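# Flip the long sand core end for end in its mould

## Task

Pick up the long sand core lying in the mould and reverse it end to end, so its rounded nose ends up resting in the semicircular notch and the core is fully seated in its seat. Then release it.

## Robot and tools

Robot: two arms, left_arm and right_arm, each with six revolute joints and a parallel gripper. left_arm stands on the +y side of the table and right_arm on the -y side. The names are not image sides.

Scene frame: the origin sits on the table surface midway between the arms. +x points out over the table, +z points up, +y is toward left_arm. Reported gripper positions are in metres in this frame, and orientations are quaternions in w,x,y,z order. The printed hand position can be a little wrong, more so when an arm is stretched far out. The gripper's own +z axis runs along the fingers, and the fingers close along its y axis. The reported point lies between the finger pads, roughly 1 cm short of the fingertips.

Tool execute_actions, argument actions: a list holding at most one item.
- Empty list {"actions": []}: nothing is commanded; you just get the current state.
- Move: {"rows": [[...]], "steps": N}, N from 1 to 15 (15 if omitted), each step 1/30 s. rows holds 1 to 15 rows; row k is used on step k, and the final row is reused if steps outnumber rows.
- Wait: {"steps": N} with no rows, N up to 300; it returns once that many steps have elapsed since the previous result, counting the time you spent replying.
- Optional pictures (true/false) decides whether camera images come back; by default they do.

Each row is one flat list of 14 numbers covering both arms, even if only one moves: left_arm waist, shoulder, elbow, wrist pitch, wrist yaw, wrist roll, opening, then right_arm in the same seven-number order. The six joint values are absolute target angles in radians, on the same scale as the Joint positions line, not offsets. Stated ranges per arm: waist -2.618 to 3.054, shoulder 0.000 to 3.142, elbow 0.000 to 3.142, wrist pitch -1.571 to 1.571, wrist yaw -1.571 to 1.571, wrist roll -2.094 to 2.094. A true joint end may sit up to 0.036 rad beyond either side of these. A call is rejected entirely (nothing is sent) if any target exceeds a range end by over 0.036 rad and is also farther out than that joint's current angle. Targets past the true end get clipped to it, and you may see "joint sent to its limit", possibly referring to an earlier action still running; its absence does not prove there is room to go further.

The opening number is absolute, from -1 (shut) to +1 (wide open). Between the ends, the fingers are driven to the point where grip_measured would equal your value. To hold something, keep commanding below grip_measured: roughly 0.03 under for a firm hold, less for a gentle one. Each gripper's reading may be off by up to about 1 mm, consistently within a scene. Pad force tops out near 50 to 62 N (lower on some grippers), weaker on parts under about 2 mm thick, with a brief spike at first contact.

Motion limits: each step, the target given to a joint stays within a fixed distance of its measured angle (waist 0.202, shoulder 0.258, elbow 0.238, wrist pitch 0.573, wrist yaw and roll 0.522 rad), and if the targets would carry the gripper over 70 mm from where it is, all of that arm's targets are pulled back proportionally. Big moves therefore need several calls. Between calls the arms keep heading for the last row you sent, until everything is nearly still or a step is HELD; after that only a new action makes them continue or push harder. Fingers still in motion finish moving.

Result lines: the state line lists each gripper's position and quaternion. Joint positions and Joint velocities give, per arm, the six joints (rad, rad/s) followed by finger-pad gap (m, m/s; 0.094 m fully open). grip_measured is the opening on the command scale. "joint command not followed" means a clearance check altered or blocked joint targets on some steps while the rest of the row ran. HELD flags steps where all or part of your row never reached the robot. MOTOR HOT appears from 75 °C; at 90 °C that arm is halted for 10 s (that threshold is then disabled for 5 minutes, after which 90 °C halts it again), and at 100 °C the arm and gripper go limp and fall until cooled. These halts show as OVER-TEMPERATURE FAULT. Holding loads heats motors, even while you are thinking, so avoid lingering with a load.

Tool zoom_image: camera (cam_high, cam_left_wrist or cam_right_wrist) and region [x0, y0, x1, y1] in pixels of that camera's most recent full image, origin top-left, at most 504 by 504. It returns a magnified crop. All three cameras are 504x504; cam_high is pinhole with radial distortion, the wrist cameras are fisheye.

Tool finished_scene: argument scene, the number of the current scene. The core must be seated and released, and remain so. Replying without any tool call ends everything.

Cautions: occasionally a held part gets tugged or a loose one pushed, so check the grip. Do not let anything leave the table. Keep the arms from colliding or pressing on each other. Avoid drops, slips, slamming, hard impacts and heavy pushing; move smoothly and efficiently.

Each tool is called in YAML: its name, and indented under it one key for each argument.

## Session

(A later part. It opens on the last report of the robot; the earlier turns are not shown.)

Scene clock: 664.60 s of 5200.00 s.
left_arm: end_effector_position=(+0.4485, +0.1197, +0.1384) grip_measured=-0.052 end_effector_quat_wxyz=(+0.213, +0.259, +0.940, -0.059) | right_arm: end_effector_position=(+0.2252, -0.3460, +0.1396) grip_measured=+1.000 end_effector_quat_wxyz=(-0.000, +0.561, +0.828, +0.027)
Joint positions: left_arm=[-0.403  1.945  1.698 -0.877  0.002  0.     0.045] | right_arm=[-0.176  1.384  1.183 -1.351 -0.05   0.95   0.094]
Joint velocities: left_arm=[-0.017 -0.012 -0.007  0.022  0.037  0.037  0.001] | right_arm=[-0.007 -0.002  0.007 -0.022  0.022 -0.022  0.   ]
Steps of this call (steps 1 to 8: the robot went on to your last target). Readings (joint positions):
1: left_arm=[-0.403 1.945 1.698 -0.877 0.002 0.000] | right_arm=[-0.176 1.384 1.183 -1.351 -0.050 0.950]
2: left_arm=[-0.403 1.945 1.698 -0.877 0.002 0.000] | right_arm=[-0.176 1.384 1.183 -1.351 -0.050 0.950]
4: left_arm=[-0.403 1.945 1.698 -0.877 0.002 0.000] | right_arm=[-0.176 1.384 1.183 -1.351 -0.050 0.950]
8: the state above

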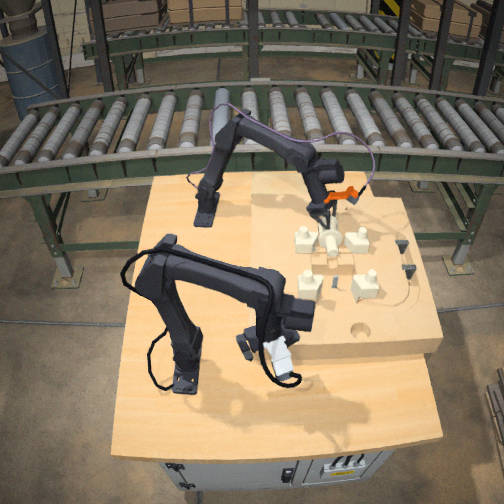

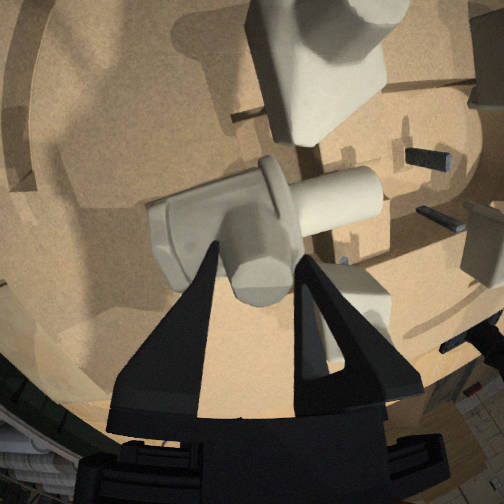

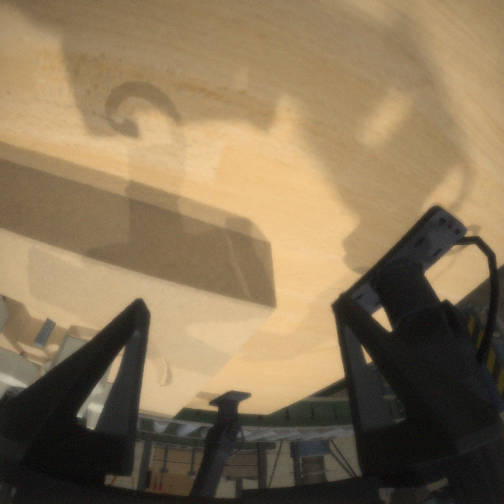

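execute_actions:
  actions:
    - {"rows":[[-0.403,1.92,1.72,-0.88,0,0,0.05,-0.176,1.384,1.183,-1.351,-0.048,0.95,1],[-0.403,1.916,1.735,-0.90,0,0,0.15,-0.176,1.384,1.183,-1.351,-0.048,0.95,1],[-0.403,1.912,1.75,-0.92,0,0,0.2,-0.176,1.384,1.183,-1.351,-0.048,0.95,1],[-0.403,1.909,1.768,-0.94,0,0,0.2,-0.176,1.384,1.183,-1.351,-0.048,0.95,1],[-0.403,1.906,1.786,-0.96,0,0,0.2,-0.176,1.384,1.183,-1.351,-0.048,0.95,1],[-0.403,1.903,1.805,-0.98,0,0,0.2,-0.176,1.384,1.183,-1.351,-0.048,0.95,1],[-0.403,1.900,1.825,-1.00,0,0,0.2,-0.176,1.384,1.183,-1.351,-0.048,0.95,1],[-0.403,1.897,1.845,-1.025,0,0,0.2,-0.176,1.384,1.183,-1.351,-0.048,0.95,1],[-0.403,1.895,1.865,-1.05,0,0,0.2,-0.176,1.384,1.183,-1.351,-0.048,0.95,1],[-0.403,1.893,1.885,-1.075,0,0,0.2,-0.176,1.384,1.183,-1.351,-0.048,0.95,1],[-0.403,1.891,1.905,-1.10,0,0,0.2,-0.176,1.384,1.183,-1.351,-0.048,0.95,1],[-0.403,1.889,1.925,-1.12,0,0,0.2,-0.176,1.384,1.183,-1.351,-0.048,0.95,1],[-0.403,1.887,1.945,-1.14,0,0,0.2,-0.176,1.384,1.183,-1.351,-0.048,0.95,1],[-0.403,1.886,1.96,-1.15,0,0,0.2,-0.176,1.384,1.183,-1.351,-0.048,0.95,1],[-0.403,1.885,1.972,-1.16,0,0,0.2,-0.176,1.384,1.183,-1.351,-0.048,0.95,1]],"steps":15}
  pictures: false

execute_actions:
  actions:
    - {"steps":12}

zoom_image:
  camera: "cam_left_wrist"
  region: [140, 100, 400, 300]

zoom_image:
  camera: "cam_high"
  region: [295, 200, 375, 280]

Scene clock: 677.70 s of 5200.00 s.
left_arm: end_effector_position=(+0.4451, +0.1217, +0.2087) grip_measured=+0.198 end_effector_quat_wxyz=(+0.236, +0.258, +0.935, -0.066) | right_arm: end_effector_position=(+0.2252, -0.3460, +0.1396) grip_measured=+1.000 end_effector_quat_wxyz=(-0.000, +0.561, +0.828, +0.027)
Joint positions: left_arm=[-0.403  1.915  1.916 -1.076  0.002  0.     0.056] | right_arm=[-0.176  1.384  1.183 -1.351 -0.05   0.95   0.094]
Joint velocities: left_arm=[-0.002 -0.144  0.525 -0.476  0.007 -0.066  0.001] | right_arm=[ 0.007  0.012 -0.002 -0.007  0.022 -0.037  0.   ]
Steps of this call (steps 1 to 15: the robot went on to your last target; steps 16 to 90: nothing new was sent; then 9.60 s passed at rest; steps 91 to 105: all 15 steps of this action). Readings (joint positions):
91: left_arm=[-0.403 1.945 1.698 -0.877 0.002 0.000] | right_arm=[-0.176 1.384 1.183 -1.351 -0.050 0.950]
92: left_arm=[-0.403 1.945 1.698 -0.878 0.002 0.000] | right_arm=[-0.176 1.384 1.183 -1.351 -0.050 0.950]
94: left_arm=[-0.403 1.945 1.707 -0.894 0.002 0.000] | right_arm=[-0.176 1.384 1.183 -1.351 -0.050 0.950]
98: left_arm=[-0.403 1.944 1.772 -0.952 0.002 0.000] | right_arm=[-0.176 1.384 1.183 -1.351 -0.050 0.950]
105: the state above

Scene clock: 678.10 s of 5200.00 s.
left_arm: end_effector_position=(+0.4352, +0.1277, +0.2212) grip_measured=+0.198 end_effector_quat_wxyz=(+0.229, +0.258, +0.936, -0.064) | right_arm: end_effector_position=(+0.2252, -0.3460, +0.1396) grip_measured=+1.000 end_effector_quat_wxyz=(-0.000, +0.561, +0.828, +0.027)
Joint positions: left_arm=[-0.403  1.896  1.949 -1.144  0.002  0.     0.056] | right_arm=[-0.176  1.384  1.183 -1.351 -0.05   0.95   0.094]
Joint velocities: left_arm=[-0.017 -0.027  0.012 -0.081  0.037  0.022  0.   ] | right_arm=[ 0.017 -0.002 -0.002 -0.051  0.007 -0.007  0.   ]
Steps of this call (steps 1 to 12: the robot went on to your last target). Readings (joint positions):
1: left_arm=[-0.403 1.910 1.931 -1.089 0.002 0.000] | right_arm=[-0.176 1.384 1.183 -1.351 -0.050 0.950]
2: left_arm=[-0.403 1.905 1.940 -1.097 0.002 0.000] | right_arm=[-0.176 1.384 1.183 -1.351 -0.050 0.950]
4: left_arm=[-0.403 1.897 1.948 -1.111 0.002 0.000] | right_arm=[-0.176 1.384 1.183 -1.351 -0.050 0.950]
8: left_arm=[-0.403 1.896 1.949 -1.134 0.002 0.000] | right_arm=[-0.176 1.384 1.183 -1.351 -0.050 0.950]
12: the state above

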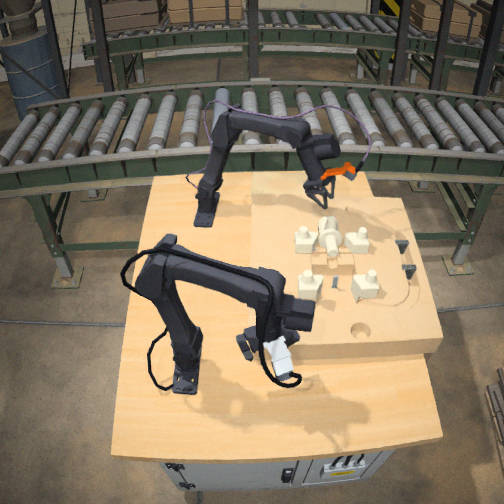

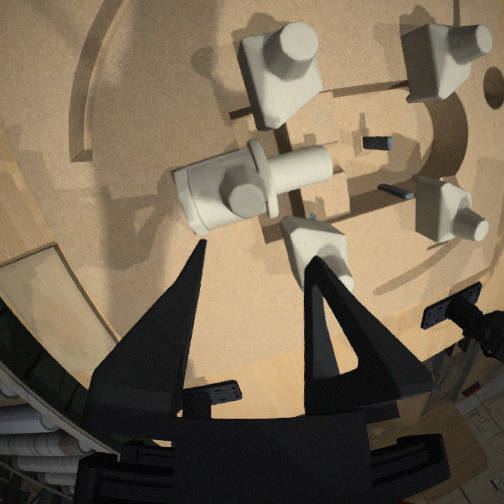

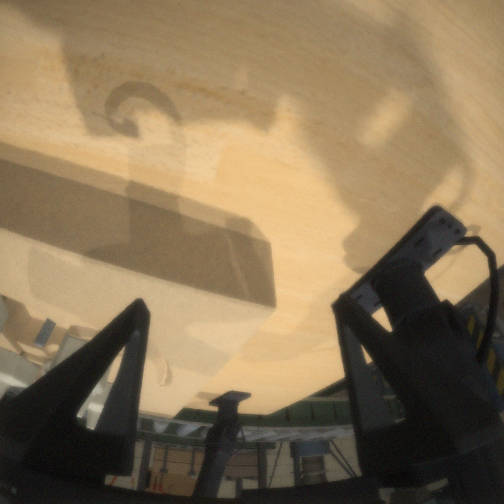

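Region (140, 100, 400, 300) of cam_left_wrist's 504x504 image, scaled by 1.938, with more detail than that image has; it fills the top 388 rows of this view, and the rest is white.

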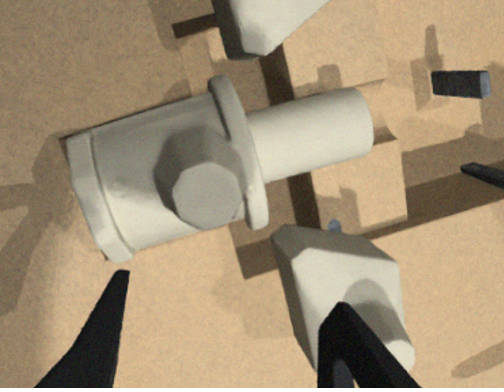

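Region (295, 200, 375, 280) of cam_high's 504x504 image, scaled by 6.300, with more detail than that image has.

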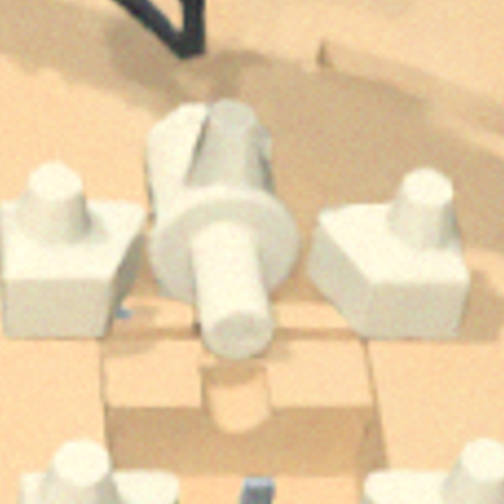

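zoom_image:
  camera: "cam_high"
  region: [312, 232, 356, 276]

zoom_image:
  camera: "cam_left_wrist"
  region: [240, 110, 370, 240]

zoom_image:
  camera: "cam_left_wrist"
  region: [160, 120, 290, 250]

Region (312, 232, 356, 276) of cam_high's 504x504 image, scaled by 11.455, with more detail than that image has.

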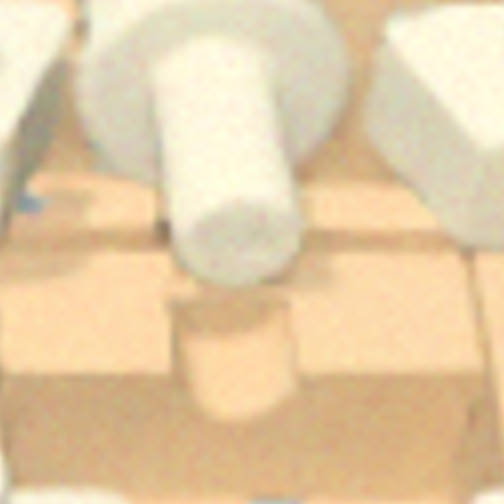

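Region (240, 110, 370, 240) of cam_left_wrist's 504x504 image, scaled by 3.877, with more detail than that image has.

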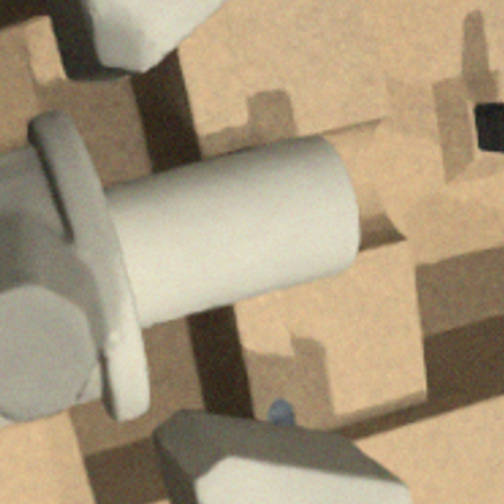

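Region (160, 120, 290, 250) of cam_left_wrist's 504x504 image, scaled by 3.877, with more detail than that image has.

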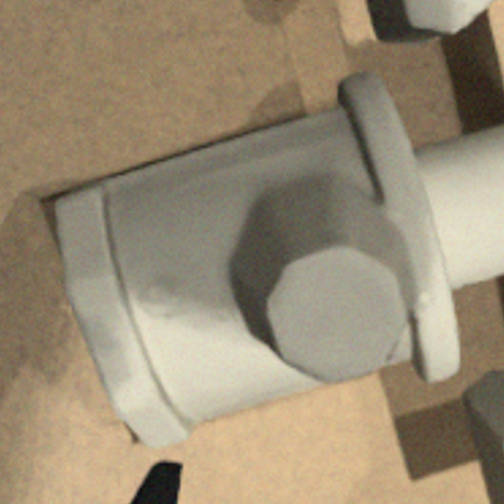

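execute_actions:
  actions:
    - {"rows":[[-0.400,1.893,1.95,-1.125,0,0,0.18,-0.176,1.384,1.183,-1.351,-0.048,0.95,1],[-0.397,1.899,1.938,-1.105,0,0,0.16,-0.176,1.384,1.183,-1.351,-0.048,0.95,1],[-0.395,1.905,1.928,-1.09,0,0,0.14,-0.176,1.384,1.183,-1.351,-0.048,0.95,1],[-0.393,1.911,1.918,-1.075,0,0,0.12,-0.176,1.384,1.183,-1.351,-0.048,0.95,1],[-0.391,1.917,1.907,-1.06,0,0,0.12,-0.176,1.384,1.183,-1.351,-0.048,0.95,1],[-0.390,1.922,1.895,-1.045,0,0,0.12,-0.176,1.384,1.183,-1.351,-0.048,0.95,1],[-0.389,1.927,1.883,-1.03,0,0,0.12,-0.176,1.384,1.183,-1.351,-0.048,0.95,1],[-0.389,1.931,1.870,-1.015,0,0,0.12,-0.176,1.384,1.183,-1.351,-0.048,0.95,1],[-0.389,1.934,1.857,-1.00,0,0,0.12,-0.176,1.384,1.183,-1.351,-0.048,0.95,1],[-0.389,1.936,1.844,-0.985,0,0,0.12,-0.176,1.384,1.183,-1.351,-0.048,0.95,1],[-0.389,1.938,1.831,-0.97,0,0,0.12,-0.176,1.384,1.183,-1.351,-0.048,0.95,1],[-0.389,1.939,1.818,-0.955,0,0,0.12,-0.176,1.384,1.183,-1.351,-0.048,0.95,1],[-0.389,1.939,1.805,-0.94,0,0,0.12,-0.176,1.384,1.183,-1.351,-0.048,0.95,1],[-0.389,1.939,1.792,-0.925,0,0,0.12,-0.176,1.384,1.183,-1.351,-0.048,0.95,1],[-0.389,1.939,1.779,-0.911,0,0,0.12,-0.176,1.384,1.183,-1.351,-0.048,0.95,1]],"steps":15}
  pictures: false

execute_actions:
  actions:
    - {"rows":[[-0.389,1.939,1.766,-0.898,0,0,0.12,-0.176,1.384,1.183,-1.351,-0.048,0.95,1],[-0.389,1.939,1.753,-0.885,0,0,0.12,-0.176,1.384,1.183,-1.351,-0.048,0.95,1],[-0.389,1.939,1.741,-0.873,0,0,0.12,-0.176,1.384,1.183,-1.351,-0.048,0.95,1],[-0.389,1.939,1.729,-0.862,0,0,0.12,-0.176,1.384,1.183,-1.351,-0.048,0.95,1],[-0.389,1.939,1.718,-0.853,0,0,0.12,-0.176,1.384,1.183,-1.351,-0.048,0.95,1],[-0.389,1.939,1.708,-0.846,0,0,0.12,-0.176,1.384,1.183,-1.351,-0.048,0.95,1],[-0.389,1.939,1.699,-0.841,0,0,0.12,-0.176,1.384,1.183,-1.351,-0.048,0.95,1],[-0.389,1.939,1.691,-0.838,0,0,0.12,-0.176,1.384,1.183,-1.351,-0.048,0.95,1],[-0.389,1.939,1.685,-0.836,0,0,0.12,-0.176,1.384,1.183,-1.351,-0.048,0.95,1],[-0.389,1.939,1.680,-0.836,0,0,0.12,-0.176,1.384,1.183,-1.351,-0.048,0.95,1],[-0.389,1.939,1.677,-0.836,0,0,0.12,-0.176,1.384,1.183,-1.351,-0.048,0.95,1]],"steps":15}
  pictures: false

execute_actions:
  actions:
    - {"steps":6}

Scene clock: 735.87 s of 5200.00 s.
left_arm: end_effector_position=(+0.4475, +0.1239, +0.1669) grip_measured=+0.122 end_effector_quat_wxyz=(+0.212, +0.256, +0.941, -0.058) | right_arm: end_effector_position=(+0.2252, -0.3460, +0.1396) grip_measured=+1.000 end_effector_quat_wxyz=(-0.000, +0.561, +0.828, +0.027)
Joint positions: left_arm=[-0.397  1.942  1.808 -0.994  0.002  0.     0.053] | right_arm=[-0.176  1.384  1.183 -1.351 -0.05   0.95   0.094]
Joint velocities: left_arm=[-0.007  0.081 -0.408  0.388 -0.007  0.022  0.   ] | right_arm=[ 0.002 -0.002 -0.012 -0.081 -0.022  0.022  0.   ]
Steps of this call (steps 1 to 30: the robot went on to your last target; steps 31 to 90: nothing new was sent; then 54.27 s passed at rest; steps 91 to 105: all 15 steps of this action). Readings (joint positions):
91: left_arm=[-0.403 1.896 1.949 -1.149 0.002 0.000] | right_arm=[-0.176 1.384 1.183 -1.351 -0.050 0.950]
92: left_arm=[-0.403 1.896 1.949 -1.148 0.002 0.000] | right_arm=[-0.176 1.384 1.183 -1.351 -0.050 0.950]
94: left_arm=[-0.403 1.896 1.944 -1.134 0.002 0.000] | right_arm=[-0.176 1.384 1.183 -1.351 -0.050 0.950]
98: left_arm=[-0.401 1.904 1.910 -1.086 0.002 0.000] | right_arm=[-0.176 1.384 1.183 -1.351 -0.050 0.950]
105: the state above

Scene clock: 736.37 s of 5200.00 s.
left_arm: end_effector_position=(+0.4484, +0.1234, +0.1342) grip_measured=+0.122 end_effector_quat_wxyz=(+0.209, +0.256, +0.942, -0.058) | right_arm: end_effector_position=(+0.2252, -0.3460, +0.1396) grip_measured=+1.000 end_effector_quat_wxyz=(-0.000, +0.561, +0.828, +0.027)
Joint positions: left_arm=[-0.397  1.946  1.686 -0.873  0.002  0.     0.053] | right_arm=[-0.176  1.384  1.183 -1.351 -0.05   0.95   0.094]
Joint velocities: left_arm=[ 0.007 -0.002  0.012  0.066 -0.022  0.066 -0.001] | right_arm=[ 0.007  0.007 -0.007 -0.066  0.022 -0.022  0.   ]
Steps of this call (steps 1 to 15: all 15 steps of this action). Readings (joint positions):
1: left_arm=[-0.397 1.945 1.794 -0.981 0.002 0.000] | right_arm=[-0.176 1.384 1.183 -1.351 -0.050 0.950]
2: left_arm=[-0.397 1.945 1.780 -0.969 0.002 0.000] | right_arm=[-0.176 1.384 1.183 -1.351 -0.050 0.950]
4: left_arm=[-0.397 1.946 1.756 -0.944 0.002 0.000] | right_arm=[-0.176 1.384 1.183 -1.351 -0.050 0.950]
8: left_arm=[-0.397 1.946 1.716 -0.899 0.002 0.000] | right_arm=[-0.176 1.384 1.183 -1.351 -0.050 0.950]
15: the state above

Scene clock: 736.57 s of 5200.00 s.
left_arm: end_effector_position=(+0.4491, +0.1230, +0.1346) grip_measured=+0.122 end_effector_quat_wxyz=(+0.211, +0.256, +0.942, -0.058) | right_arm: end_effector_position=(+0.2252, -0.3460, +0.1396) grip_measured=+1.000 end_effector_quat_wxyz=(-0.000, +0.561, +0.828, +0.027)
Joint positions: left_arm=[-0.397  1.946  1.686 -0.87   0.002  0.     0.053] | right_arm=[-0.176  1.384  1.183 -1.351 -0.05   0.95   0.094]
Joint velocities: left_arm=[ 0.007 -0.022  0.007 -0.022 -0.037 -0.022  0.   ] | right_arm=[-0.017 -0.012 -0.022 -0.051 -0.007 -0.081  0.   ]
Steps of this call (steps 1 to 6: the robot went on to your last target). Readings (joint positions):
1: left_arm=[-0.397 1.946 1.686 -0.870 0.002 0.000] | right_arm=[-0.176 1.384 1.183 -1.351 -0.050 0.950]
2: left_arm=[-0.397 1.946 1.686 -0.870 0.002 0.000] | right_arm=[-0.176 1.384 1.183 -1.351 -0.050 0.950]
4: left_arm=[-0.397 1.946 1.686 -0.870 0.002 0.000] | right_arm=[-0.176 1.384 1.183 -1.351 -0.050 0.950]
6: the state above

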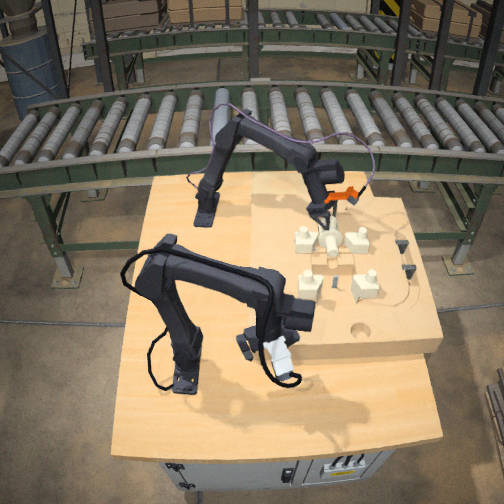

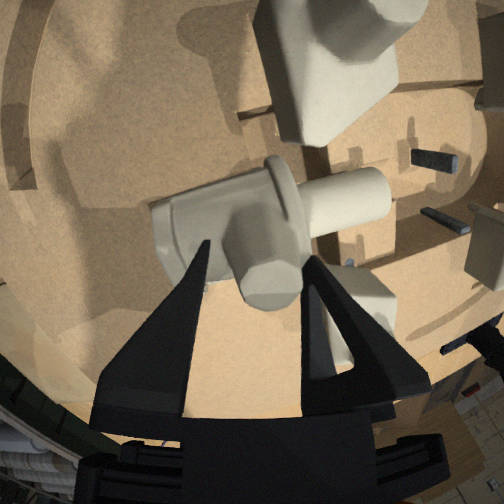

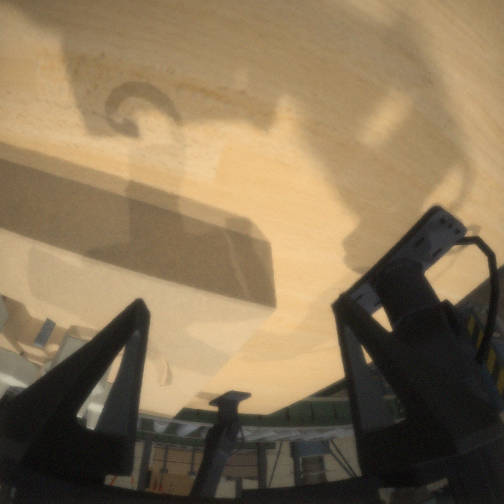

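execute_actions:
  actions:
    - {"rows":[[-0.389,1.934,1.685,-0.836,0,0,0.06,-0.176,1.384,1.183,-1.351,-0.048,0.95,1],[-0.389,1.930,1.692,-0.836,0,0,0.0,-0.176,1.384,1.183,-1.351,-0.048,0.95,1],[-0.389,1.926,1.698,-0.836,0,0,-0.06,-0.176,1.384,1.183,-1.351,-0.048,0.95,1],[-0.389,1.922,1.704,-0.836,0,0,-0.11,-0.176,1.384,1.183,-1.351,-0.048,0.95,1],[-0.389,1.920,1.708,-0.836,0,0,-0.15,-0.176,1.384,1.183,-1.351,-0.048,0.95,1],[-0.389,1.920,1.708,-0.836,0,0,-0.17,-0.176,1.384,1.183,-1.351,-0.048,0.95,1],[-0.389,1.920,1.708,-0.836,0,0,-0.185,-0.176,1.384,1.183,-1.351,-0.048,0.95,1],[-0.389,1.920,1.708,-0.836,0,0,-0.20,-0.176,1.384,1.183,-1.351,-0.048,0.95,1],[-0.389,1.918,1.710,-0.833,0,0,-0.21,-0.176,1.384,1.183,-1.351,-0.048,0.95,1],[-0.389,1.916,1.712,-0.830,0,0,-0.22,-0.176,1.384,1.183,-1.351,-0.048,0.95,1],[-0.389,1.914,1.714,-0.827,0,0,-0.23,-0.176,1.384,1.183,-1.351,-0.048,0.95,1],[-0.389,1.912,1.716,-0.824,0,0,-0.24,-0.176,1.384,1.183,-1.351,-0.048,0.95,1],[-0.389,1.910,1.716,-0.821,0,0,-0.25,-0.176,1.384,1.183,-1.351,-0.048,0.95,1],[-0.389,1.908,1.716,-0.818,0,0,-0.26,-0.176,1.384,1.183,-1.351,-0.048,0.95,1]],"steps":15}
  pictures: false

execute_actions:
  actions:
    - {"steps":8}

zoom_image:
  camera: "cam_left_wrist"
  region: [120, 100, 420, 320]

zoom_image:
  camera: "cam_high"
  region: [302, 216, 362, 276]

Scene clock: 747.20 s of 5200.00 s.
left_arm: end_effector_position=(+0.4493, +0.1219, +0.1353) grip_measured=-0.236 end_effector_quat_wxyz=(+0.212, +0.256, +0.941, -0.063) | right_arm: end_effector_position=(+0.2252, -0.3460, +0.1396) grip_measured=+1.000 end_effector_quat_wxyz=(-0.000, +0.561, +0.828, +0.027)
Joint positions: left_arm=[-0.395  1.945  1.686 -0.866  0.01   0.     0.036] | right_arm=[-0.176  1.384  1.183 -1.351 -0.05   0.95   0.094]
Joint velocities: left_arm=[-0.012  0.012  0.022 -0.007 -0.051 -0.051  0.   ] | right_arm=[ 0.012  0.007  0.007  0.007 -0.037  0.007  0.   ]
Steps of this call (steps 1 to 15: the robot went on to your last target; steps 16 to 90: nothing new was sent; then 7.13 s passed at rest; steps 91 to 105: all 15 steps of this action). Readings (joint positions):
91: left_arm=[-0.397 1.946 1.686 -0.869 0.002 0.000] | right_arm=[-0.176 1.384 1.183 -1.351 -0.050 0.950]
92: left_arm=[-0.397 1.946 1.686 -0.869 0.004 0.000] | right_arm=[-0.176 1.384 1.183 -1.351 -0.050 0.950]
94: left_arm=[-0.397 1.946 1.686 -0.867 0.010 0.000] | right_arm=[-0.176 1.384 1.183 -1.351 -0.050 0.950]
98: left_arm=[-0.395 1.945 1.686 -0.867 0.010 0.000] | right_arm=[-0.176 1.384 1.183 -1.351 -0.050 0.950]
105: the state above

Scene clock: 747.47 s of 5200.00 s.
left_arm: end_effector_position=(+0.4493, +0.1219, +0.1353) grip_measured=-0.236 end_effector_quat_wxyz=(+0.212, +0.256, +0.941, -0.063) | right_arm: end_effector_position=(+0.2252, -0.3460, +0.1396) grip_measured=+1.000 end_effector_quat_wxyz=(-0.000, +0.561, +0.828, +0.027)
Joint positions: left_arm=[-0.395  1.945  1.686 -0.866  0.01   0.     0.036] | right_arm=[-0.176  1.384  1.183 -1.351 -0.05   0.95   0.094]
Joint velocities: left_arm=[ 0.002 -0.007  0.012 -0.022  0.066 -0.037 -0.   ] | right_arm=[-0.017  0.002 -0.022  0.022 -0.037 -0.051  0.   ]
Steps of this call (steps 1 to 8: the robot went on to your last target). Readings (joint positions):
1: left_arm=[-0.395 1.945 1.686 -0.866 0.010 0.000] | right_arm=[-0.176 1.384 1.183 -1.351 -0.050 0.950]
2: left_arm=[-0.395 1.945 1.686 -0.866 0.010 0.000] | right_arm=[-0.176 1.384 1.183 -1.351 -0.050 0.950]
4: left_arm=[-0.395 1.945 1.686 -0.866 0.010 0.000] | right_arm=[-0.176 1.384 1.183 -1.351 -0.050 0.950]
8: the state above

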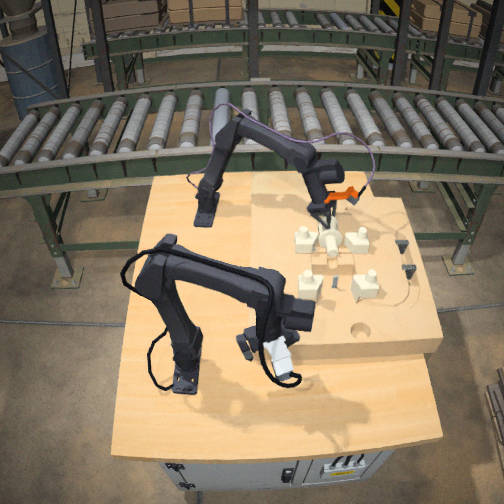

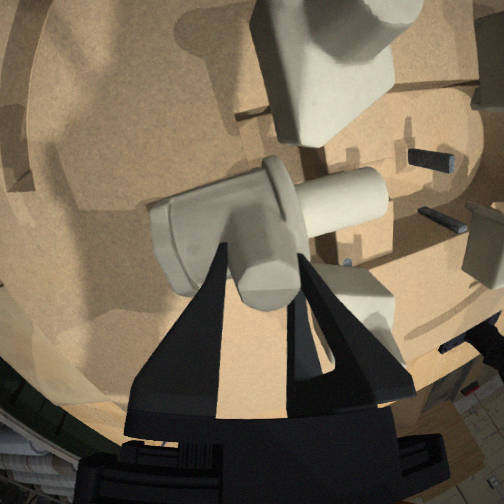

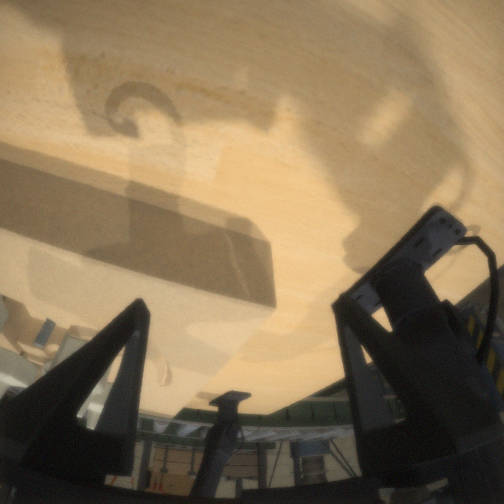

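Region (120, 100, 420, 320) of cam_left_wrist's 504x504 image, scaled by 1.680, with more detail than that image has; it fills the top 370 rows of this view, and the rest is white.

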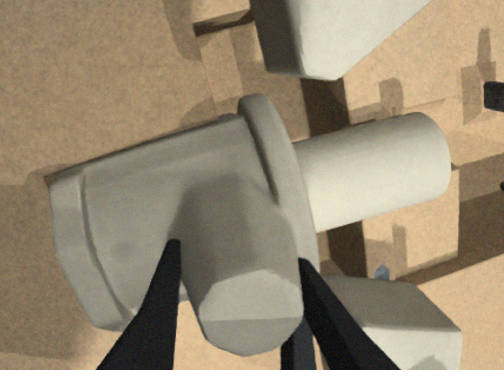

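Region (302, 216, 362, 276) of cam_high's 504x504 image, scaled by 8.400, with more detail than that image has.

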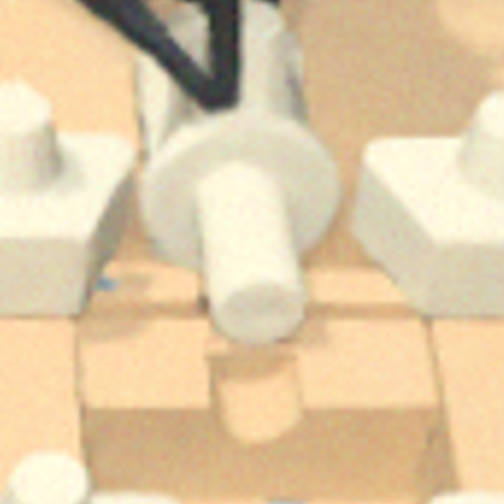

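execute_actions:
  actions:
    - {"rows":[[-0.389,1.906,1.724,-0.815,0,0,-0.27,-0.176,1.384,1.183,-1.351,-0.048,0.95,1],[-0.389,1.904,1.732,-0.812,0,0,-0.27,-0.176,1.384,1.183,-1.351,-0.048,0.95,1],[-0.389,1.902,1.740,-0.810,0,0,-0.27,-0.176,1.384,1.183,-1.351,-0.048,0.95,1],[-0.389,1.900,1.746,-0.810,0,0,-0.27,-0.176,1.384,1.183,-1.351,-0.048,0.95,1],[-0.389,1.898,1.751,-0.810,-0.003,0,-0.27,-0.176,1.384,1.183,-1.351,-0.048,0.95,1],[-0.389,1.896,1.755,-0.810,-0.006,0,-0.27,-0.176,1.384,1.183,-1.351,-0.048,0.95,1],[-0.389,1.896,1.758,-0.810,-0.009,0,-0.27,-0.176,1.384,1.183,-1.351,-0.048,0.95,1],[-0.389,1.896,1.758,-0.810,-0.012,0,-0.27,-0.176,1.384,1.183,-1.351,-0.048,0.95,1],[-0.389,1.896,1.758,-0.810,-0.015,0,-0.27,-0.176,1.384,1.183,-1.351,-0.048,0.95,1],[-0.389,1.896,1.758,-0.810,-0.018,0,-0.27,-0.176,1.384,1.183,-1.351,-0.048,0.95,1],[-0.389,1.896,1.758,-0.810,-0.021,0,-0.27,-0.176,1.384,1.183,-1.351,-0.048,0.95,1]],"steps":15}
  pictures: false

execute_actions:
  actions:
    - {"steps":8}

zoom_image:
  camera: "cam_left_wrist"
  region: [120, 100, 420, 320]

zoom_image:
  camera: "cam_high"
  region: [302, 216, 362, 276]

Scene clock: 759.30 s of 5200.00 s.
left_arm: end_effector_position=(+0.4499, +0.1231, +0.1374) grip_measured=-0.236 end_effector_quat_wxyz=(+0.213, +0.256, +0.941, -0.059) | right_arm: end_effector_position=(+0.2252, -0.3460, +0.1396) grip_measured=+1.000 end_effector_quat_wxyz=(-0.000, +0.561, +0.828, +0.027)
Joint positions: left_arm=[-0.395  1.944  1.693 -0.874  0.003  0.     0.036] | right_arm=[-0.176  1.384  1.183 -1.351 -0.05   0.95   0.094]
Joint velocities: left_arm=[-0.007 -0.007  0.002  0.007 -0.022 -0.125  0.   ] | right_arm=[ 0.012 -0.002  0.002 -0.081 -0.037  0.022  0.   ]
Steps of this call (steps 1 to 15: the robot went on to your last target; steps 16 to 90: nothing new was sent; then 8.33 s passed at rest; steps 91 to 105: all 15 steps of this action). Readings (joint positions):
91: left_arm=[-0.395 1.945 1.686 -0.866 0.010 0.000] | right_arm=[-0.176 1.384 1.183 -1.351 -0.050 0.950]
92: left_arm=[-0.395 1.945 1.686 -0.866 0.010 0.000] | right_arm=[-0.176 1.384 1.183 -1.351 -0.050 0.950]
94: left_arm=[-0.395 1.944 1.688 -0.867 0.010 0.000] | right_arm=[-0.176 1.384 1.183 -1.351 -0.050 0.950]
98: left_arm=[-0.395 1.944 1.691 -0.870 0.008 0.000] | right_arm=[-0.176 1.384 1.183 -1.351 -0.050 0.950]
105: the state above

Scene clock: 759.57 s of 5200.00 s.
left_arm: end_effector_position=(+0.4500, +0.1231, +0.1375) grip_measured=-0.236 end_effector_quat_wxyz=(+0.213, +0.256, +0.941, -0.059) | right_arm: end_effector_position=(+0.2252, -0.3460, +0.1396) grip_measured=+1.000 end_effector_quat_wxyz=(-0.000, +0.561, +0.828, +0.027)
Joint positions: left_arm=[-0.395  1.944  1.693 -0.874  0.002  0.     0.036] | right_arm=[-0.176  1.384  1.183 -1.351 -0.05   0.95   0.094]
Joint velocities: left_arm=[-0.007 -0.012 -0.012  0.051 -0.125  0.066  0.   ] | right_arm=[-0.007  0.007 -0.007 -0.081  0.037  0.022  0.   ]
Steps of this call (steps 1 to 8: the robot went on to your last target). Readings (joint positions):
1: left_arm=[-0.395 1.944 1.693 -0.874 0.003 0.000] | right_arm=[-0.176 1.384 1.183 -1.351 -0.050 0.950]
2: left_arm=[-0.395 1.944 1.693 -0.874 0.003 0.000] | right_arm=[-0.176 1.384 1.183 -1.351 -0.050 0.950]
4: left_arm=[-0.395 1.944 1.693 -0.874 0.002 0.000] | right_arm=[-0.176 1.384 1.183 -1.351 -0.050 0.950]
8: the state above

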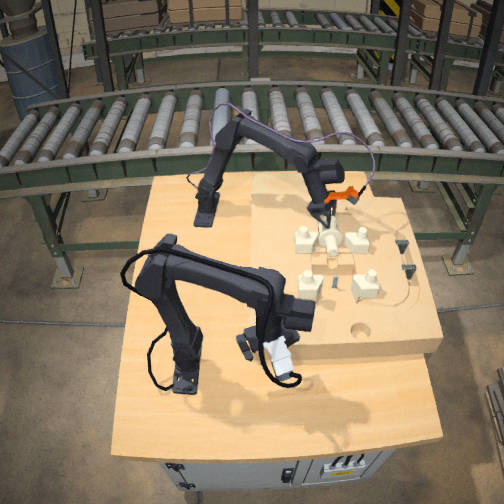

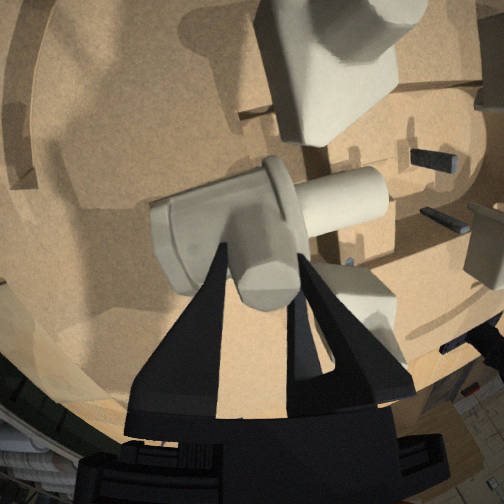

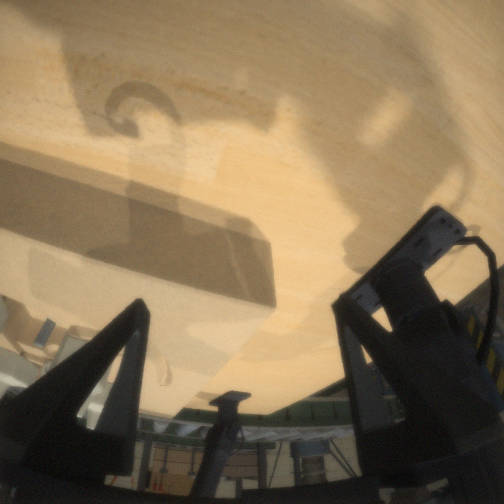

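Region (120, 100, 420, 320) of cam_left_wrist's 504x504 image, scaled by 1.680, with more detail than that image has; it fills the top 370 rows of this view, and the rest is white.

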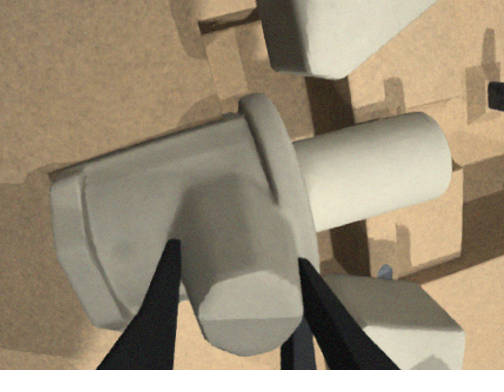

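Region (302, 216, 362, 276) of cam_high's 504x504 image, scaled by 8.400, with more detail than that image has.

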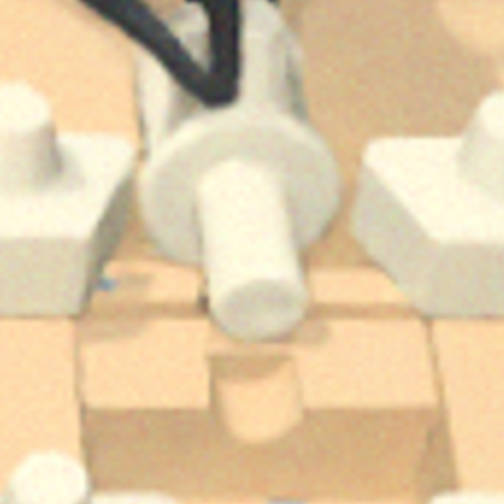

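execute_actions:
  actions:
    - {"rows":[[-0.392,1.896,1.758,-0.815,-0.024,0.006,-0.27,-0.176,1.384,1.183,-1.351,-0.048,0.95,1],[-0.395,1.896,1.758,-0.820,-0.027,0.012,-0.27,-0.176,1.384,1.183,-1.351,-0.048,0.95,1],[-0.397,1.896,1.758,-0.824,-0.030,0.016,-0.27,-0.176,1.384,1.183,-1.351,-0.048,0.95,1],[-0.399,1.896,1.758,-0.828,-0.033,0.020,-0.27,-0.176,1.384,1.183,-1.351,-0.048,0.95,1],[-0.401,1.896,1.758,-0.831,-0.036,0.024,-0.27,-0.176,1.384,1.183,-1.351,-0.048,0.95,1],[-0.402,1.896,1.758,-0.834,-0.039,0.028,-0.27,-0.176,1.384,1.183,-1.351,-0.048,0.95,1],[-0.403,1.896,1.758,-0.836,-0.042,0.032,-0.27,-0.176,1.384,1.183,-1.351,-0.048,0.95,1],[-0.404,1.896,1.758,-0.836,-0.045,0.035,-0.27,-0.176,1.384,1.183,-1.351,-0.048,0.95,1],[-0.405,1.896,1.758,-0.836,-0.048,0.035,-0.27,-0.176,1.384,1.183,-1.351,-0.048,0.95,1],[-0.406,1.896,1.758,-0.836,-0.051,0.035,-0.27,-0.176,1.384,1.183,-1.351,-0.048,0.95,1]],"steps":15}
  pictures: false

execute_actions:
  actions:
    - {"steps":8}

zoom_image:
  camera: "cam_left_wrist"
  region: [120, 100, 420, 320]

zoom_image:
  camera: "cam_high"
  region: [302, 216, 362, 276]

Scene clock: 773.80 s of 5200.00 s.
left_arm: end_effector_position=(+0.4489, +0.1241, +0.1369) grip_measured=-0.236 end_effector_quat_wxyz=(+0.212, +0.259, +0.941, -0.052) | right_arm: end_effector_position=(+0.2252, -0.3460, +0.1396) grip_measured=+1.000 end_effector_quat_wxyz=(-0.000, +0.561, +0.828, +0.027)
Joint positions: left_arm=[-0.399  1.944  1.693 -0.88  -0.01   0.006  0.036] | right_arm=[-0.176  1.384  1.183 -1.351 -0.05   0.95   0.094]
Joint velocities: left_arm=[ 0.012  0.002 -0.017  0.007  0.022  0.022 -0.   ] | right_arm=[ 0.002  0.002 -0.032 -0.007  0.022 -0.037  0.   ]
Steps of this call (steps 1 to 15: the robot went on to your last target; steps 16 to 90: nothing new was sent; then 10.73 s passed at rest; steps 91 to 105: all 15 steps of this action). Readings (joint positions):
91: left_arm=[-0.395 1.944 1.693 -0.875 0.002 0.000] | right_arm=[-0.176 1.384 1.183 -1.351 -0.050 0.950]
92: left_arm=[-0.395 1.944 1.693 -0.875 0.002 0.000] | right_arm=[-0.176 1.384 1.183 -1.351 -0.050 0.950]
94: left_arm=[-0.395 1.944 1.693 -0.878 0.000 0.001] | right_arm=[-0.176 1.384 1.183 -1.351 -0.050 0.950]
98: left_arm=[-0.397 1.944 1.693 -0.879 -0.004 0.006] | right_arm=[-0.176 1.384 1.183 -1.351 -0.050 0.950]
105: the state above

Scene clock: 774.07 s of 5200.00 s.
left_arm: end_effector_position=(+0.4489, +0.1241, +0.1369) grip_measured=-0.236 end_effector_quat_wxyz=(+0.212, +0.259, +0.941, -0.052) | right_arm: end_effector_position=(+0.2252, -0.3460, +0.1396) grip_measured=+1.000 end_effector_quat_wxyz=(-0.000, +0.561, +0.828, +0.027)
Joint positions: left_arm=[-0.399  1.944  1.693 -0.88  -0.01   0.006  0.036] | right_arm=[-0.176  1.384  1.183 -1.351 -0.05   0.95   0.094]
Joint velocities: left_arm=[-0.007  0.002  0.002 -0.051 -0.022 -0.081 -0.   ] | right_arm=[-0.002 -0.002  0.002  0.081 -0.007 -0.051  0.   ]
Steps of this call (steps 1 to 8: the robot went on to your last target). Readings (joint positions):
1: left_arm=[-0.399 1.944 1.693 -0.880 -0.010 0.006] | right_arm=[-0.176 1.384 1.183 -1.351 -0.050 0.950]
2: left_arm=[-0.399 1.944 1.693 -0.880 -0.010 0.006] | right_arm=[-0.176 1.384 1.183 -1.351 -0.050 0.950]
4: left_arm=[-0.399 1.944 1.693 -0.880 -0.010 0.006] | right_arm=[-0.176 1.384 1.183 -1.351 -0.050 0.950]
8: the state above

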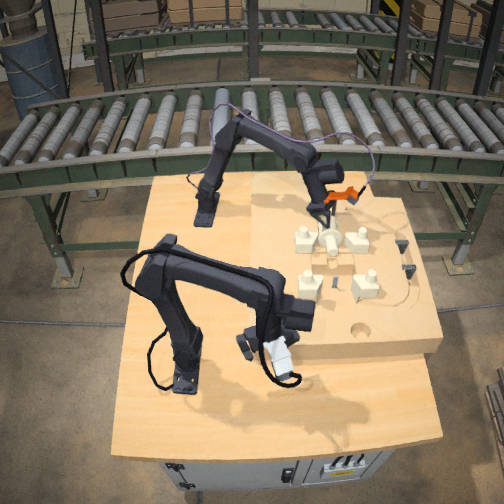

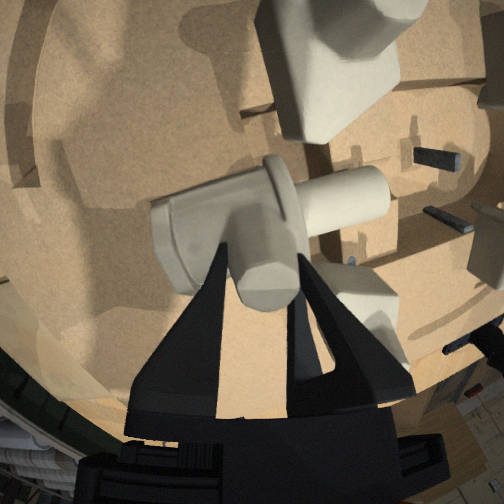

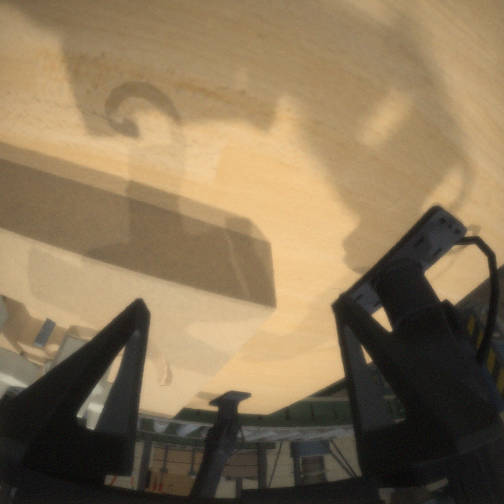

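Region (120, 100, 420, 320) of cam_left_wrist's 504x504 image, scaled by 1.680, with more detail than that image has; it fills the top 370 rows of this view, and the rest is white.

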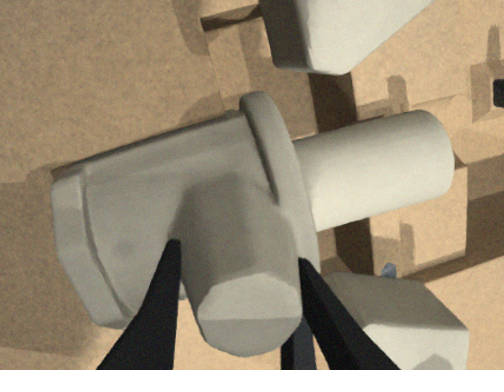

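Region (302, 216, 362, 276) of cam_high's 504x504 image, scaled by 8.400, with more detail than that image has.

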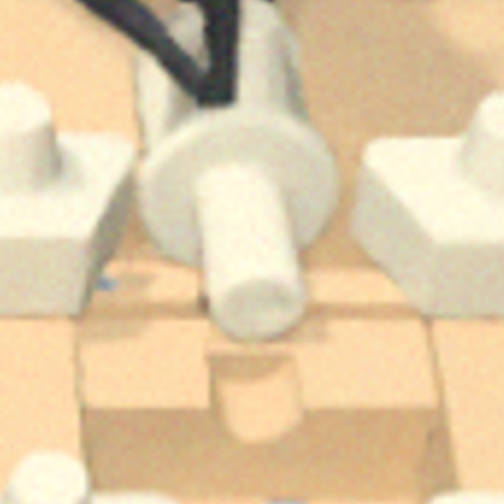

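execute_actions:
  actions:
    - {"rows":[[-0.406,1.896,1.748,-0.838,-0.051,0.035,-0.27,-0.176,1.384,1.183,-1.351,-0.048,0.95,1],[-0.407,1.896,1.738,-0.840,-0.051,0.037,-0.27,-0.176,1.384,1.183,-1.351,-0.048,0.95,1],[-0.408,1.896,1.730,-0.842,-0.051,0.039,-0.27,-0.176,1.384,1.183,-1.351,-0.048,0.95,1],[-0.409,1.897,1.724,-0.844,-0.051,0.041,-0.27,-0.176,1.384,1.183,-1.351,-0.048,0.95,1],[-0.410,1.898,1.719,-0.846,-0.051,0.043,-0.27,-0.176,1.384,1.183,-1.351,-0.048,0.95,1],[-0.410,1.899,1.715,-0.848,-0.051,0.045,-0.27,-0.176,1.384,1.183,-1.351,-0.048,0.95,1],[-0.410,1.900,1.712,-0.850,-0.051,0.045,-0.27,-0.176,1.384,1.183,-1.351,-0.048,0.95,1],[-0.410,1.901,1.709,-0.850,-0.051,0.045,-0.27,-0.176,1.384,1.183,-1.351,-0.048,0.95,1],[-0.410,1.902,1.706,-0.850,-0.051,0.045,-0.27,-0.176,1.384,1.183,-1.351,-0.048,0.95,1],[-0.410,1.903,1.703,-0.850,-0.051,0.045,-0.27,-0.176,1.384,1.183,-1.351,-0.048,0.95,1],[-0.410,1.904,1.700,-0.850,-0.051,0.045,-0.27,-0.176,1.384,1.183,-1.351,-0.048,0.95,1]],"steps":15}
  pictures: false

execute_actions:
  actions:
    - {"steps":8}

zoom_image:
  camera: "cam_left_wrist"
  region: [120, 100, 420, 320]

zoom_image:
  camera: "cam_high"
  region: [302, 216, 362, 276]

Scene clock: 830.33 s of 5200.00 s.
left_arm: end_effector_position=(+0.4484, +0.1241, +0.1367) grip_measured=-0.236 end_effector_quat_wxyz=(+0.211, +0.260, +0.941, -0.051) | right_arm: end_effector_position=(+0.2252, -0.3460, +0.1396) grip_measured=+1.000 end_effector_quat_wxyz=(-0.000, +0.561, +0.828, +0.027)
Joint positions: left_arm=[-0.401  1.944  1.693 -0.882 -0.013  0.006  0.036] | right_arm=[-0.176  1.384  1.183 -1.351 -0.05   0.95   0.094]
Joint velocities: left_arm=[-0.017 -0.002 -0.012  0.037 -0.066 -0.007  0.   ] | right_arm=[-0.012 -0.012  0.002 -0.022 -0.051  0.022  0.   ]
Steps of this call (steps 1 to 15: the robot went on to your last target; steps 16 to 90: nothing new was sent; then 52.77 s passed at rest; steps 91 to 105: all 15 steps of this action). Readings (joint positions):
91: left_arm=[-0.399 1.944 1.693 -0.881 -0.010 0.006] | right_arm=[-0.176 1.384 1.183 -1.351 -0.050 0.950]
92: left_arm=[-0.399 1.944 1.693 -0.881 -0.010 0.006] | right_arm=[-0.176 1.384 1.183 -1.351 -0.050 0.950]
94: left_arm=[-0.399 1.944 1.693 -0.881 -0.010 0.006] | right_arm=[-0.176 1.384 1.183 -1.351 -0.050 0.950]
98: left_arm=[-0.401 1.944 1.693 -0.882 -0.013 0.006] | right_arm=[-0.176 1.384 1.183 -1.351 -0.050 0.950]
105: the state above

Scene clock: 830.60 s of 5200.00 s.
left_arm: end_effector_position=(+0.4484, +0.1241, +0.1367) grip_measured=-0.236 end_effector_quat_wxyz=(+0.211, +0.260, +0.941, -0.051) | right_arm: end_effector_position=(+0.2252, -0.3460, +0.1396) grip_measured=+1.000 end_effector_quat_wxyz=(-0.000, +0.561, +0.828, +0.027)
Joint positions: left_arm=[-0.401  1.944  1.693 -0.882 -0.013  0.006  0.036] | right_arm=[-0.176  1.384  1.183 -1.351 -0.05   0.95   0.094]
Joint velocities: left_arm=[ 0.007 -0.017  0.002 -0.007 -0.081 -0.037 -0.001] | right_arm=[ 0.017  0.022 -0.002  0.037  0.037 -0.022  0.   ]
Steps of this call (steps 1 to 8: the robot went on to your last target). Readings (joint positions):
1: left_arm=[-0.401 1.944 1.693 -0.882 -0.013 0.006] | right_arm=[-0.176 1.384 1.183 -1.351 -0.050 0.950]
2: left_arm=[-0.401 1.944 1.693 -0.882 -0.013 0.006] | right_arm=[-0.176 1.384 1.183 -1.351 -0.050 0.950]
4: left_arm=[-0.401 1.944 1.693 -0.882 -0.013 0.006] | right_arm=[-0.176 1.384 1.183 -1.351 -0.050 0.950]
8: the state above

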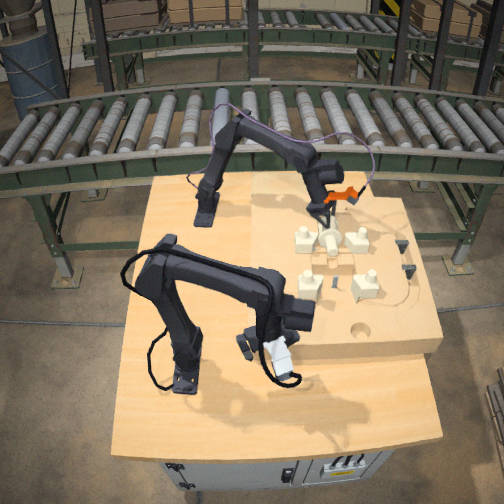

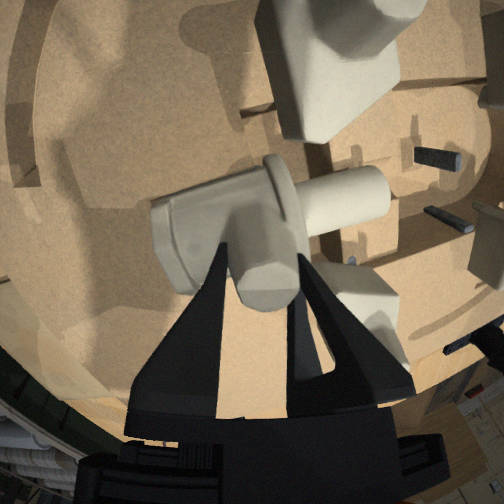

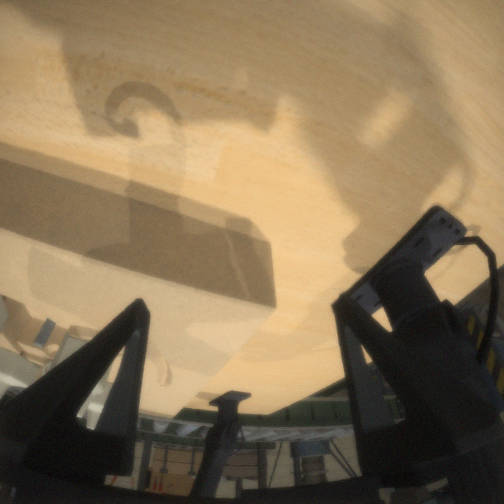

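Region (120, 100, 420, 320) of cam_left_wrist's 504x504 image, scaled by 1.680, with more detail than that image has; it fills the top 370 rows of this view, and the rest is white.

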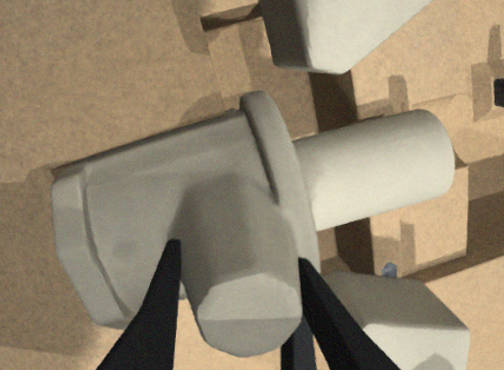

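Region (302, 216, 362, 276) of cam_high's 504x504 image, scaled by 8.400, with more detail than that image has.

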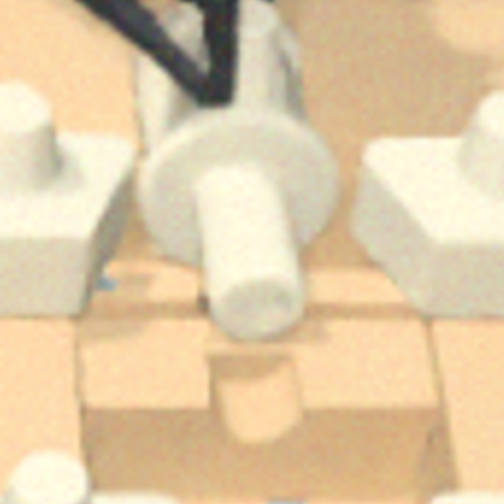

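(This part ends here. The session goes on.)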